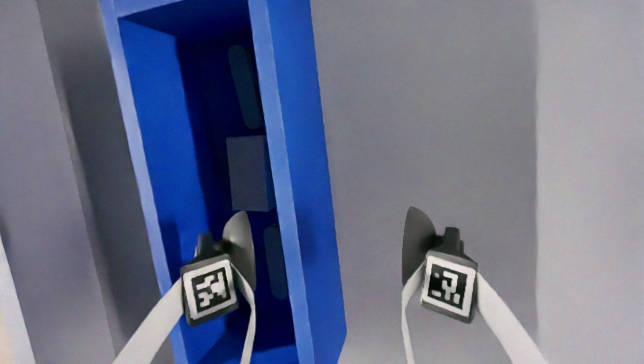

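Emit:
execute_actions(
  actions=[
    {"r1":{"joints":{"arm_m":0.515},"base":{"translate_m":0.025}}},
  ],
  cameras=[],
)

Emit:
execute_actions(
  actions=[
    {"r1":{"joints":{"lift_m":0.94}}},
  ],
  cameras=["r1_wrist_camera","r1_head_camera"],
)

Scene clock: 329.90 s.
r1.base_odometry: x=-1.729 y=-0.643 heading=-2.640 (m, m, rad; r1's odometry frame)
r1.turned_by_wheels: +0.000 (rad since the last result)
r1.turned_by_imu: +0.000 (rad since the last result)
r1.base_tilt: forward=+0.8 right=+0.9 (deg)
r1.lidar_m: 1.88 1.92 1.36 1.31 3.71 3.03 2.87 0.99 0.69 0.66 0.67 0.88
r1.head_depth_mm: 359 774 - 891 766 677 1196 / 355 896 1043 991 793 674 1178 / 353 - 3525 913 786 672 1180 / 350 2802 - 913 783 671 1164 / 347 - 2869 941 784 654 1144 / 344 902 976 979 778 648 1121 / 341 659 647 634 621 627 1102
r1.base_status: done
r1.joint_positions: lift_m=+0.989 arm_m=+0.515 wrist_yaw_rad=+0.000 wrist_pitch_rad=-1.297 wrist_roll_rad=+1.567 gripper_m=+0.080 head_pan_rad=-1.563 head_tilt_rad=-0.593
r1.joint_status: all done
r1.motor_effort: left_wheel=-1(2) right_wheel=+3(5) lift_m=+51(51) arm_m=+3(3) wrist_yaw_rad=+1(1) wrist_pitch_rad=-1(1) wrist_roll_rad=+2(2) gripper_m=+0(0) head_pan_rad=-3(3) head_tilt_rad=-3(2) (%)
r1.hand_pose: x=-0.0215 y=-0.7055 z=+0.8747 quat_wxyz=(+0.002, +0.001, -0.797, -0.604) (m; r1's base frame)
r1.wrist_depth_mm: 328 231 265 229 248 231 217 / 334 324 273 260 255 237 221 / 332 336 253 247 261 242 229 / 329 347 263 251 270 251 234 / 329 363 276 278 282 257 241 / 327 377 312 288 292 262 248 / 336 381 248 236 299 277 253
r2.base_odometry: x=-0.628 y=-0.167 heading=+0.260 (m, m, rad; r2's odometry frame)
r2.turned_by_wheels: +0.000 (rad since the last result)
r2.turned_by_imu: -0.001 (rad since the last result)
r2.base_tilt: forward=-0.1 right=+1.0 (deg)
r2.lidar_m: 1.95 2.00 2.59 3.44 1.30 1.44 2.76 1.27 0.88 0.83 0.85 1.10
r2.head_depth_mm: 688 756 838 935 1053 1210 1259 / 685 748 829 925 1039 1202 1265 / 681 742 819 914 1037 1215 - / 676 738 817 908 1024 1192 1269 / 667 730 810 897 1006 1165 1267 / 665 727 801 889 1002 1142 1254 / 658 719 789 877 984 1129 1256
r2.base_status: not commanded
r2.joint_positions: lift_m=+0.790 arm_m=+0.000 wrist_yaw_rad=+0.000 wrist_pitch_rad=-0.017 wrist_roll_rad=-0.001 gripper_m=-0.029 head_pan_rad=-1.577 head_tilt_rad=-0.497
r2.joint_status: not commanded
r2.motor_effort: left_wheel=+0(0) right_wheel=-1(1) lift_m=+29(29) arm_m=-2(2) wrist_yaw_rad=-1(0) wrist_pitch_rad=+5(5) wrist_roll_rad=+0(1) gripper_m=-12(13) head_pan_rad=+2(2) head_tilt_rad=-1(1) (%)
r2.hand_pose: x=-0.0214 y=-0.4010 z=+0.9001 quat_wxyz=(+0.708, +0.006, -0.707, -0.006) (m; r2's base frame)
r2.wrist_depth_mm: 500 500 524 532 549 570 483 / 502 529 532 551 573 584 438 / 528 533 551 574 581 608 493 / 533 547 567 585 609 620 487 / 555 584 588 - 624 644 492 / 568 598 603 656 653 677 555 / 609 616 643 655 685 705 710
pictures: none
No camera images: the call's "cameras" was empty. Leave "cameras" out to get every camera's image.

Scene clock: 331.20 s.
r1.base_odometry: x=-1.729 y=-0.643 heading=-2.640 (m, m, rad; r1's odometry frame)
r1.turned_by_wheels: +0.000 (rad since the last result)
r1.turned_by_imu: +0.000 (rad since the last result)
r1.base_tilt: forward=+0.8 right=+1.0 (deg)
r1.lidar_m: 1.88 1.93 1.36 1.31 3.72 3.01 2.86 0.99 0.69 0.65 0.67 0.88
r1.head_depth_mm: 358 814 786 - 742 677 1191 / 356 924 - 916 790 675 1185 / 352 - 3301 911 787 673 1173 / 349 - - 905 784 668 1159 / 347 - 2853 938 784 653 1145 / 344 897 976 979 779 648 1122 / 341 660 647 634 619 628 1105
r1.base_status: not commanded
r1.joint_positions: lift_m=+0.941 arm_m=+0.515 wrist_yaw_rad=+0.000 wrist_pitch_rad=-1.297 wrist_roll_rad=+1.567 gripper_m=+0.080 head_pan_rad=-1.563 head_tilt_rad=-0.593
r1.joint_status: all done
r1.motor_effort: left_wheel=-1(1) right_wheel=+2(2) lift_m=+15(45) arm_m=+3(3) wrist_yaw_rad=+1(1) wrist_pitch_rad=-1(1) wrist_roll_rad=+2(2) gripper_m=+0(0) head_pan_rad=-1(1) head_tilt_rad=-3(2) (%)
r1.hand_pose: x=-0.0215 y=-0.7055 z=+0.8261 quat_wxyz=(+0.002, +0.001, -0.797, -0.604) (m; r1's base frame)
r1.wrist_depth_mm: 276 195 219 192 203 190 179 / 288 194 232 185 208 195 183 / 300 190 205 178 216 201 188 / 308 196 231 173 222 206 191 / 317 204 244 191 232 212 197 / 326 209 258 186 240 216 202 / 324 327 243 205 244 227 210
r2.base_odometry: x=-0.628 y=-0.167 heading=+0.260 (m, m, rad; r2's odometry frame)
r2.turned_by_wheels: +0.000 (rad since the last result)
r2.turned_by_imu: +0.000 (rad since the last result)
r2.base_tilt: forward=-0.2 right=+1.2 (deg)
r2.lidar_m: 1.95 2.00 2.60 3.43 1.29 1.44 2.77 1.28 0.88 0.83 0.85 1.10
r2.head_depth_mm: 688 755 833 933 1057 1219 1247 / 683 748 830 924 1046 1205 1263 / 680 743 818 913 1037 1216 - / 677 738 813 907 1022 1199 1270 / 671 732 810 896 1009 1165 1269 / 665 728 800 883 999 1154 1259 / 659 719 791 877 985 1125 1256
r2.base_status: not commanded
r2.joint_positions: lift_m=+0.790 arm_m=+0.000 wrist_yaw_rad=+0.000 wrist_pitch_rad=-0.017 wrist_roll_rad=-0.001 gripper_m=-0.029 head_pan_rad=-1.577 head_tilt_rad=-0.497
r2.joint_status: not commanded
r2.motor_effort: left_wheel=+0(0) right_wheel=-1(1) lift_m=+29(29) arm_m=-1(2) wrist_yaw_rad=+0(1) wrist_pitch_rad=+5(5) wrist_roll_rad=+1(1) gripper_m=-12(12) head_pan_rad=+2(2) head_tilt_rad=-1(1) (%)
r2.hand_pose: x=-0.0214 y=-0.4010 z=+0.9001 quat_wxyz=(+0.708, +0.006, -0.707, -0.006) (m; r2's base frame)
r2.wrist_depth_mm: 498 500 514 539 544 561 494 / 504 524 536 562 570 580 442 / 518 529 561 565 590 599 484 / 545 555 575 598 608 617 485 / 562 571 592 - 640 651 491 / 586 591 611 642 647 698 539 / 608 618 645 668 678 719 749
pictures: r1_head_camera (sideways: a quarter turn clockwise sets it upright), r1_wrist_camera
camera_calibration (this result's frames):
r1_head_camera: T_world_to_cam=[[-0.0164926, 0.534835, -0.844796, 1.12076], [0.999687, -0.00705888, -0.0239855, 0.0268262], [-0.0187916, -0.844927, -0.534551, 0.650283], [0, 0, 0, 1]] pos_world=[0.00388639, -0.0497918, 1.29507]
r1_wrist_camera: T_world_to_cam=[[0.0223177, 0.961217, -0.274889, 0.907447], [0.983634, 0.0280605, 0.17798, -0.0706278], [0.17879, -0.274362, -0.944859, 0.752984], [0, 0, 0, 1]] pos_world=[-0.0854066, -0.663681, 0.973482]
Images, in order (width x height): r1_head_camera 896x504, r1_wrist_camera 644x364.

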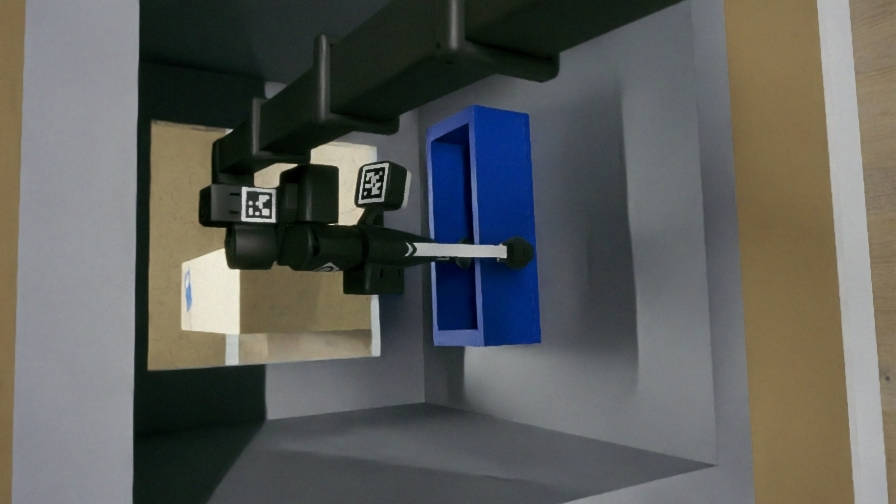

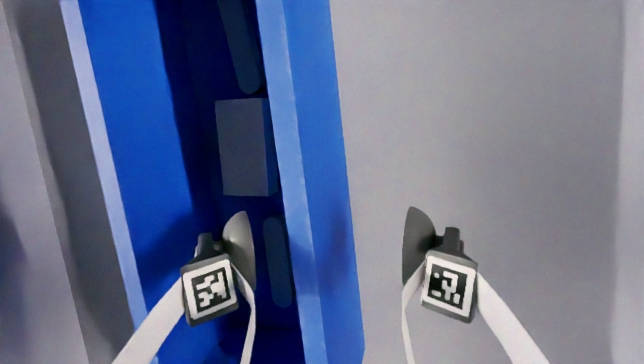

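Emit:
execute_actions(
  actions=[
    {"r1":{"base":{"translate_m":-0.04},"joints":{"lift_m":0.93}}},
  ],
  cameras=[],
)

Emit:
execute_actions(
  actions=[
    {"r1":{"joints":{"gripper_m":-0.05}}},
  ],
  cameras=["r1_wrist_camera","r1_head_camera"],
)

Scene clock: 335.67 s.
r1.base_odometry: x=-1.694 y=-0.623 heading=-2.640 (m, m, rad; r1's odometry frame)
r1.turned_by_wheels: +0.000 (rad since the last result)
r1.turned_by_imu: +0.000 (rad since the last result)
r1.base_tilt: forward=+0.8 right=+0.9 (deg)
r1.lidar_m: 1.92 1.97 1.36 1.30 3.71 2.97 2.82 0.99 0.69 0.66 0.67 0.89
r1.head_depth_mm: 360 718 712 - - 683 1199 / 357 911 - 997 791 674 1187 / 354 - 1073 896 788 673 1177 / 352 - - 902 783 671 1162 / 349 3388 2815 908 782 656 1148 / 346 919 1019 1019 778 647 1130 / 343 831 812 795 728 647 1108
r1.base_status: done
r1.joint_positions: lift_m=+0.931 arm_m=+0.515 wrist_yaw_rad=+0.000 wrist_pitch_rad=-1.297 wrist_roll_rad=+1.567 gripper_m=+0.080 head_pan_rad=-1.563 head_tilt_rad=-0.593
r1.joint_status: all done
r1.motor_effort: left_wheel=-1(6) right_wheel=+3(4) lift_m=+15(14) arm_m=+3(3) wrist_yaw_rad=+0(0) wrist_pitch_rad=-1(1) wrist_roll_rad=+2(2) gripper_m=+0(0) head_pan_rad=-3(3) head_tilt_rad=-2(3) (%)
r1.hand_pose: x=-0.0215 y=-0.7055 z=+0.8161 quat_wxyz=(+0.002, +0.001, -0.797, -0.604) (m; r1's base frame)
r1.wrist_depth_mm: 160 180 171 202 194 181 170 / 165 197 212 197 199 187 175 / 285 194 229 190 205 191 180 / 297 192 202 184 212 197 184 / 308 189 209 176 222 203 188 / 317 188 246 171 230 206 194 / 325 215 255 188 231 218 199
r2.base_odometry: x=-0.628 y=-0.167 heading=+0.260 (m, m, rad; r2's odometry frame)
r2.turned_by_wheels: +0.000 (rad since the last result)
r2.turned_by_imu: -0.001 (rad since the last result)
r2.base_tilt: forward=-0.1 right=+1.1 (deg)
r2.lidar_m: 1.95 1.99 2.59 3.45 1.29 1.44 2.76 1.28 0.88 0.83 0.84 1.10
r2.head_depth_mm: 690 754 835 933 1055 1215 1259 / 683 749 825 923 1045 1205 1265 / 679 744 823 915 1036 1206 - / 675 735 811 909 1027 1185 1270 / 671 728 802 898 1012 1161 1273 / 665 725 799 887 1002 1143 1248 / 660 717 794 882 990 1129 1248
r2.base_status: not commanded
r2.joint_positions: lift_m=+0.790 arm_m=+0.000 wrist_yaw_rad=+0.000 wrist_pitch_rad=-0.017 wrist_roll_rad=-0.001 gripper_m=-0.029 head_pan_rad=-1.577 head_tilt_rad=-0.497
r2.joint_status: not commanded
r2.motor_effort: left_wheel=+0(0) right_wheel=-1(1) lift_m=+28(29) arm_m=-2(2) wrist_yaw_rad=+0(0) wrist_pitch_rad=+5(5) wrist_roll_rad=+1(0) gripper_m=-12(12) head_pan_rad=+2(2) head_tilt_rad=-1(1) (%)
r2.hand_pose: x=-0.0214 y=-0.4010 z=+0.9001 quat_wxyz=(+0.708, +0.006, -0.707, -0.006) (m; r2's base frame)
r2.wrist_depth_mm: 492 516 514 533 554 562 488 / 509 519 533 544 569 595 445 / 519 541 555 572 584 606 485 / 539 556 573 590 607 621 488 / 563 578 592 - 635 642 485 / 578 602 606 645 657 666 541 / 597 606 637 672 680 716 731
pictures: none
No camera images: the call's "cameras" was empty. Leave "cameras" out to get every camera's image.

Scene clock: 337.47 s.
r1.base_odometry: x=-1.694 y=-0.623 heading=-2.640 (m, m, rad; r1's odometry frame)
r1.turned_by_wheels: +0.000 (rad since the last result)
r1.turned_by_imu: +0.000 (rad since the last result)
r1.base_tilt: forward=+0.8 right=+0.9 (deg)
r1.lidar_m: 1.91 1.96 1.36 1.30 3.72 2.98 2.82 0.99 0.69 0.66 0.67 0.89
r1.head_depth_mm: 360 718 714 - - 683 1199 / 357 911 - 992 788 676 1182 / 354 - 1068 884 787 673 1181 / 352 - - 882 785 671 1162 / 349 3393 2797 892 782 655 1144 / 346 918 1021 1019 781 648 1127 / 343 829 815 796 726 646 1105
r1.base_status: not commanded
r1.joint_positions: lift_m=+0.931 arm_m=+0.515 wrist_yaw_rad=+0.002 wrist_pitch_rad=-1.314 wrist_roll_rad=+1.567 gripper_m=-0.049 head_pan_rad=-1.563 head_tilt_rad=-0.593
r1.joint_status: all done
r1.motor_effort: left_wheel=-1(1) right_wheel=+3(4) lift_m=+19(19) arm_m=+2(3) wrist_yaw_rad=-1(2) wrist_pitch_rad=+4(6) wrist_roll_rad=+2(2) gripper_m=-25(100) head_pan_rad=-3(2) head_tilt_rad=-1(3) (%)
r1.hand_pose: x=-0.0215 y=-0.7013 z=+0.8152 quat_wxyz=(+0.002, +0.002, -0.792, -0.611) (m; r1's base frame)
r1.wrist_depth_mm: 140 171 200 196 193 183 171 / 140 171 208 203 199 187 176 / 276 171 217 207 204 191 181 / 289 170 195 196 211 196 185 / 302 169 196 136 217 203 190 / 310 169 234 140 219 209 195 / 321 177 238 232 235 213 200
r2.base_odometry: x=-0.628 y=-0.167 heading=+0.260 (m, m, rad; r2's odometry frame)
r2.turned_by_wheels: +0.000 (rad since the last result)
r2.turned_by_imu: +0.000 (rad since the last result)
r2.base_tilt: forward=-0.2 right=+1.2 (deg)
r2.lidar_m: 1.95 2.00 2.59 3.44 1.29 1.44 2.76 1.28 0.88 0.83 0.84 1.10
r2.head_depth_mm: 691 756 832 931 1056 1226 1250 / 683 751 827 929 1050 1204 1253 / 677 740 817 919 1032 1210 - / 675 738 817 905 1027 1197 1274 / 668 729 803 900 1010 1162 1260 / 662 726 797 887 1000 1139 1250 / 659 717 793 877 989 1125 1252
r2.base_status: not commanded
r2.joint_positions: lift_m=+0.790 arm_m=+0.000 wrist_yaw_rad=+0.000 wrist_pitch_rad=-0.017 wrist_roll_rad=-0.001 gripper_m=-0.029 head_pan_rad=-1.577 head_tilt_rad=-0.497
r2.joint_status: not commanded
r2.motor_effort: left_wheel=+0(0) right_wheel=-2(0) lift_m=+29(29) arm_m=-1(2) wrist_yaw_rad=+0(0) wrist_pitch_rad=+5(5) wrist_roll_rad=+0(0) gripper_m=-12(12) head_pan_rad=+2(2) head_tilt_rad=-1(1) (%)
r2.hand_pose: x=-0.0214 y=-0.4010 z=+0.9001 quat_wxyz=(+0.708, +0.006, -0.707, -0.006) (m; r2's base frame)
r2.wrist_depth_mm: 498 512 528 543 542 565 492 / 510 520 543 559 569 590 443 / 520 541 559 571 588 608 493 / 537 550 588 593 600 624 487 / 572 585 584 - 637 647 498 / 585 594 613 643 670 669 531 / 594 617 643 657 679 731 745
pictures: r1_head_camera (sideways: a quarter turn clockwise sets it upright), r1_wrist_camera
camera_calibration (this result's frames):
r1_head_camera: T_world_to_cam=[[-0.0164924, 0.534835, -0.844796, 1.12076], [0.999687, -0.00705924, -0.0239855, 0.0268262], [-0.0187919, -0.844927, -0.534551, 0.650283], [0, 0, 0, 1]] pos_world=[0.00388638, -0.0497918, 1.29507]
r1_wrist_camera: T_world_to_cam=[[0.0208743, 0.965822, -0.258366, 0.890087], [0.983603, 0.0264637, 0.178395, -0.0703195], [0.179135, -0.257853, -0.949433, 0.759151], [0, 0, 0, 1]] pos_world=[-0.0854043, -0.662055, 0.963275]
Images, in order (width x height): r1_head_camera 896x504, r1_wrist_camera 644x364.

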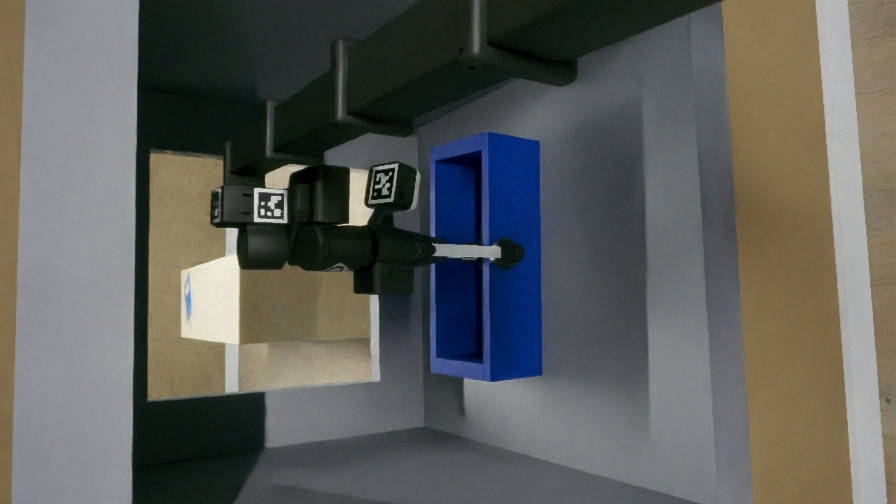

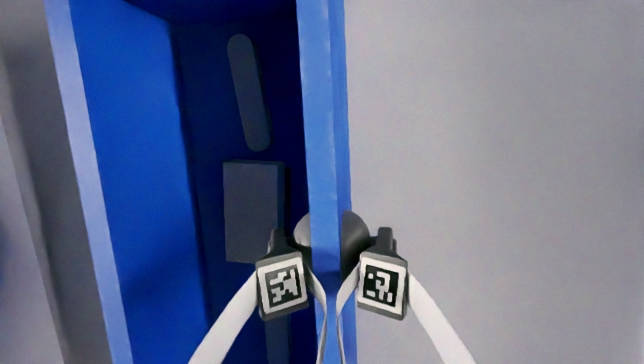

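Good grip. Lift.

Emit:
execute_actions(
  actions=[
    {"r1":{"joints":{"gripper_m":-0.06,"lift_m":0.985}}},
  ],
  cameras=["r1_head_camera"],
)

Emit:
execute_actions(
  actions=[
    {"r1":{"joints":{"arm_m":0.01}}},
  ],
  cameras=["r1_head_camera","r1_nav_camera"],
)

Scene clock: 342.13 s.
r1.base_odometry: x=-1.694 y=-0.623 heading=-2.640 (m, m, rad; r1's odometry frame)
r1.turned_by_wheels: +0.000 (rad since the last result)
r1.turned_by_imu: +0.000 (rad since the last result)
r1.base_tilt: forward=+0.8 right=+1.0 (deg)
r1.lidar_m: 1.91 1.97 1.36 1.30 3.71 2.98 2.82 0.99 0.70 0.66 0.67 0.88
r1.head_depth_mm: 360 687 - 824 742 679 1198 / 357 885 1007 939 789 675 1179 / 354 906 1073 810 788 671 1178 / 352 3290 - 806 784 670 1166 / 348 3410 2801 799 783 656 1147 / 346 919 1021 977 779 646 1126 / 343 828 813 799 726 645 1110
r1.base_status: not commanded
r1.joint_positions: lift_m=+0.984 arm_m=+0.515 wrist_yaw_rad=+0.002 wrist_pitch_rad=-1.317 wrist_roll_rad=+1.567 gripper_m=-0.056 head_pan_rad=-1.563 head_tilt_rad=-0.593
r1.joint_status: gripper_m off_target (ended at -0.056, target -0.060); the others done
r1.motor_effort: left_wheel=-1(1) right_wheel=+2(3) lift_m=+56(58) arm_m=+2(2) wrist_yaw_rad=-2(2) wrist_pitch_rad=+5(6) wrist_roll_rad=+2(2) gripper_m=-27(100) head_pan_rad=-3(3) head_tilt_rad=-3(3) (%)
r1.hand_pose: x=-0.0215 y=-0.7004 z=+0.8686 quat_wxyz=(+0.002, +0.002, -0.791, -0.612) (m; r1's base frame)
r1.wrist_depth_mm: 141 171 200 197 241 228 215 / 140 172 208 202 249 234 221 / 317 172 216 208 257 240 226 / 329 170 198 199 263 247 233 / 339 168 195 136 269 256 239 / 335 168 234 140 276 262 245 / 335 177 236 230 293 269 253
r2.base_odometry: x=-0.628 y=-0.167 heading=+0.260 (m, m, rad; r2's odometry frame)
r2.turned_by_wheels: +0.000 (rad since the last result)
r2.turned_by_imu: -0.001 (rad since the last result)
r2.base_tilt: forward=-0.1 right=+1.1 (deg)
r2.lidar_m: 1.95 2.00 2.59 3.44 1.29 1.44 2.76 1.27 0.88 0.83 0.84 1.10
r2.head_depth_mm: 691 754 834 933 1058 1215 1259 / 688 751 827 923 1046 1205 1262 / 679 746 821 916 1036 1207 - / 673 735 813 904 1022 1191 1267 / 667 731 806 897 1011 1166 1260 / 663 724 798 891 1004 1145 1246 / 659 718 790 883 989 1133 1255
r2.base_status: not commanded
r2.joint_positions: lift_m=+0.790 arm_m=+0.000 wrist_yaw_rad=+0.000 wrist_pitch_rad=-0.017 wrist_roll_rad=-0.001 gripper_m=-0.029 head_pan_rad=-1.577 head_tilt_rad=-0.497
r2.joint_status: not commanded
r2.motor_effort: left_wheel=+0(0) right_wheel=+0(2) lift_m=+29(29) arm_m=-2(2) wrist_yaw_rad=+0(0) wrist_pitch_rad=+5(5) wrist_roll_rad=+1(0) gripper_m=-12(12) head_pan_rad=+2(2) head_tilt_rad=-1(1) (%)
r2.hand_pose: x=-0.0214 y=-0.4010 z=+0.9001 quat_wxyz=(+0.708, +0.006, -0.707, -0.006) (m; r2's base frame)
r2.wrist_depth_mm: 491 507 519 524 547 562 483 / 516 525 541 547 559 593 443 / 525 539 558 576 588 608 494 / 559 559 571 591 616 628 484 / 554 576 592 - 633 647 490 / 572 595 599 628 669 675 534 / 605 612 636 658 679 711 744
pictures: r1_head_camera (sideways: a quarter turn clockwise sets it upright)
camera_calibration (this result's frames):
r1_head_camera: T_world_to_cam=[[-0.0164925, 0.534834, -0.844796, 1.12076], [0.999687, -0.00705913, -0.0239855, 0.0268262], [-0.0187918, -0.844927, -0.534551, 0.650283], [0, 0, 0, 1]] pos_world=[0.00388638, -0.0497918, 1.29507]
Images, in order (width x height): r1_head_camera 896x504.

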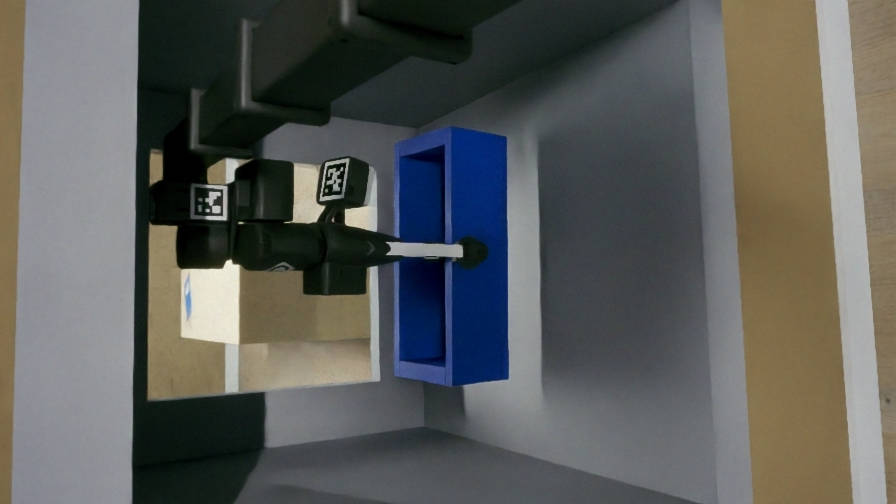

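Scene clock: 347.03 s.
r1.base_odometry: x=-1.694 y=-0.623 heading=-2.640 (m, m, rad; r1's odometry frame)
r1.turned_by_wheels: +0.000 (rad since the last result)
r1.turned_by_imu: +0.000 (rad since the last result)
r1.base_tilt: forward=+0.8 right=+0.9 (deg)
r1.lidar_m: 1.92 1.97 1.36 1.30 3.71 2.98 2.82 0.99 0.69 0.66 0.67 0.89
r1.head_depth_mm: 361 718 731 737 - - - / 358 912 991 953 - - - / 355 - 3184 1033 - - - / 352 - 3226 1034 812 680 420 / 349 3458 2795 1029 783 656 431 / 347 921 1021 1020 780 647 431 / 343 827 811 795 729 646 399
r1.base_status: not commanded
r1.joint_positions: lift_m=+0.984 arm_m=+0.010 wrist_yaw_rad=+0.002 wrist_pitch_rad=-1.317 wrist_roll_rad=+1.567 gripper_m=-0.035 head_pan_rad=-1.563 head_tilt_rad=-0.593
r1.joint_status: all done
r1.on_its_own: gripper_m is held at -0.036, not at your -0.060, by its stall guard, which is not easing now
r1.motor_effort: left_wheel=+0(1) right_wheel=+2(2) lift_m=+56(56) arm_m=-4(4) wrist_yaw_rad=-1(1) wrist_pitch_rad=+5(5) wrist_roll_rad=+2(2) gripper_m=-21(27) head_pan_rad=-3(3) head_tilt_rad=-3(1) (%)
r1.hand_pose: x=-0.0215 y=-0.1959 z=+0.8686 quat_wxyz=(+0.002, +0.001, -0.791, -0.612) (m; r1's base frame)
r1.wrist_depth_mm: 327 169 203 177 925 870 838 / 340 169 215 174 999 - 846 / 353 168 220 172 - - 862 / 365 168 213 171 - 977 890 / 383 178 213 138 - 985 953 / 402 176 239 141 - - 939 / 418 187 250 236 - - 973
r2.base_odometry: x=-0.628 y=-0.167 heading=+0.260 (m, m, rad; r2's odometry frame)
r2.turned_by_wheels: +0.000 (rad since the last result)
r2.turned_by_imu: -0.001 (rad since the last result)
r2.base_tilt: forward=-0.2 right=+1.0 (deg)
r2.lidar_m: 1.95 1.99 2.58 3.45 1.29 1.44 2.75 1.27 0.88 0.83 0.85 1.10
r2.head_depth_mm: 690 757 834 934 1061 1218 1256 / 684 750 828 922 1050 1203 1253 / 678 744 820 914 1027 1209 - / 675 737 813 906 1025 1194 1266 / 667 731 803 897 1011 1156 1258 / 662 725 797 888 997 1143 1244 / 659 718 790 879 984 1129 1257
r2.base_status: not commanded
r2.joint_positions: lift_m=+0.790 arm_m=+0.000 wrist_yaw_rad=+0.000 wrist_pitch_rad=-0.017 wrist_roll_rad=-0.001 gripper_m=-0.029 head_pan_rad=-1.577 head_tilt_rad=-0.497
r2.joint_status: not commanded
r2.motor_effort: left_wheel=+0(0) right_wheel=-1(1) lift_m=+29(29) arm_m=-2(2) wrist_yaw_rad=+0(0) wrist_pitch_rad=+5(5) wrist_roll_rad=+1(1) gripper_m=-12(12) head_pan_rad=+2(2) head_tilt_rad=-2(1) (%)
r2.hand_pose: x=-0.0214 y=-0.4010 z=+0.9001 quat_wxyz=(+0.708, +0.006, -0.707, -0.006) (m; r2's base frame)
r2.wrist_depth_mm: 496 506 518 541 550 554 487 / 511 522 534 550 565 587 444 / 530 542 551 570 585 614 485 / 541 553 579 582 609 620 486 / 558 575 586 - 638 648 484 / 584 595 614 641 647 685 532 / 600 616 651 665 680 704 748
pictures: r1_head_camera (sideways: a quarter turn clockwise sets it upright), r1_nav_camera (sideways: a quarter turn counterclockwise sets it upright)
camera_calibration (this result's frames):
r1_head_camera: T_world_to_cam=[[-0.0164925, 0.534835, -0.844796, 1.12076], [0.999687, -0.00705912, -0.0239855, 0.0268262], [-0.0187918, -0.844927, -0.534551, 0.650283], [0, 0, 0, 1]] pos_world=[0.00388638, -0.0497918, 1.29507]
r1_nav_camera: T_world_to_cam=[[0.0290524, -0.589647, 0.807138, -1.01792], [-0.998564, -0.0534795, -0.00312633, 0.0574745], [0.0450088, -0.805888, -0.590354, 0.72223], [0, 0, 0, 1]] pos_world=[0.0544585, -0.0151062, 1.24816]
Images, in order (width x height): r1_head_camera 896x504, r1_nav_camera 672x504.

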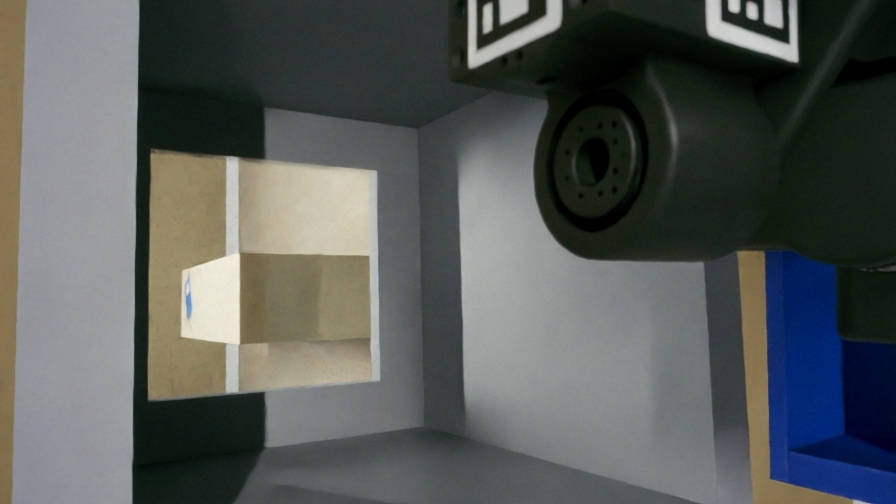

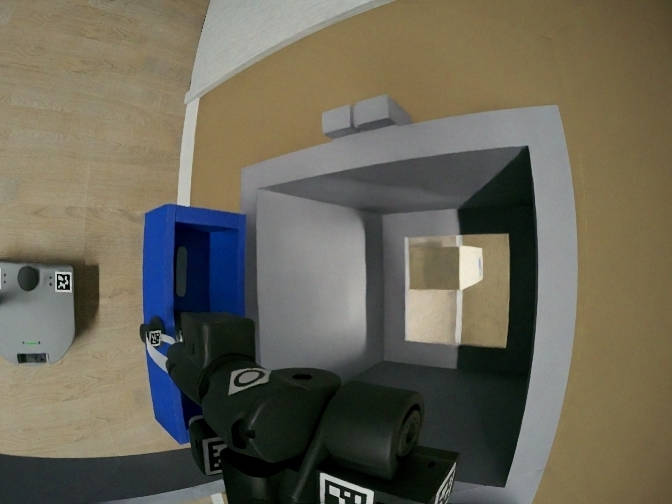

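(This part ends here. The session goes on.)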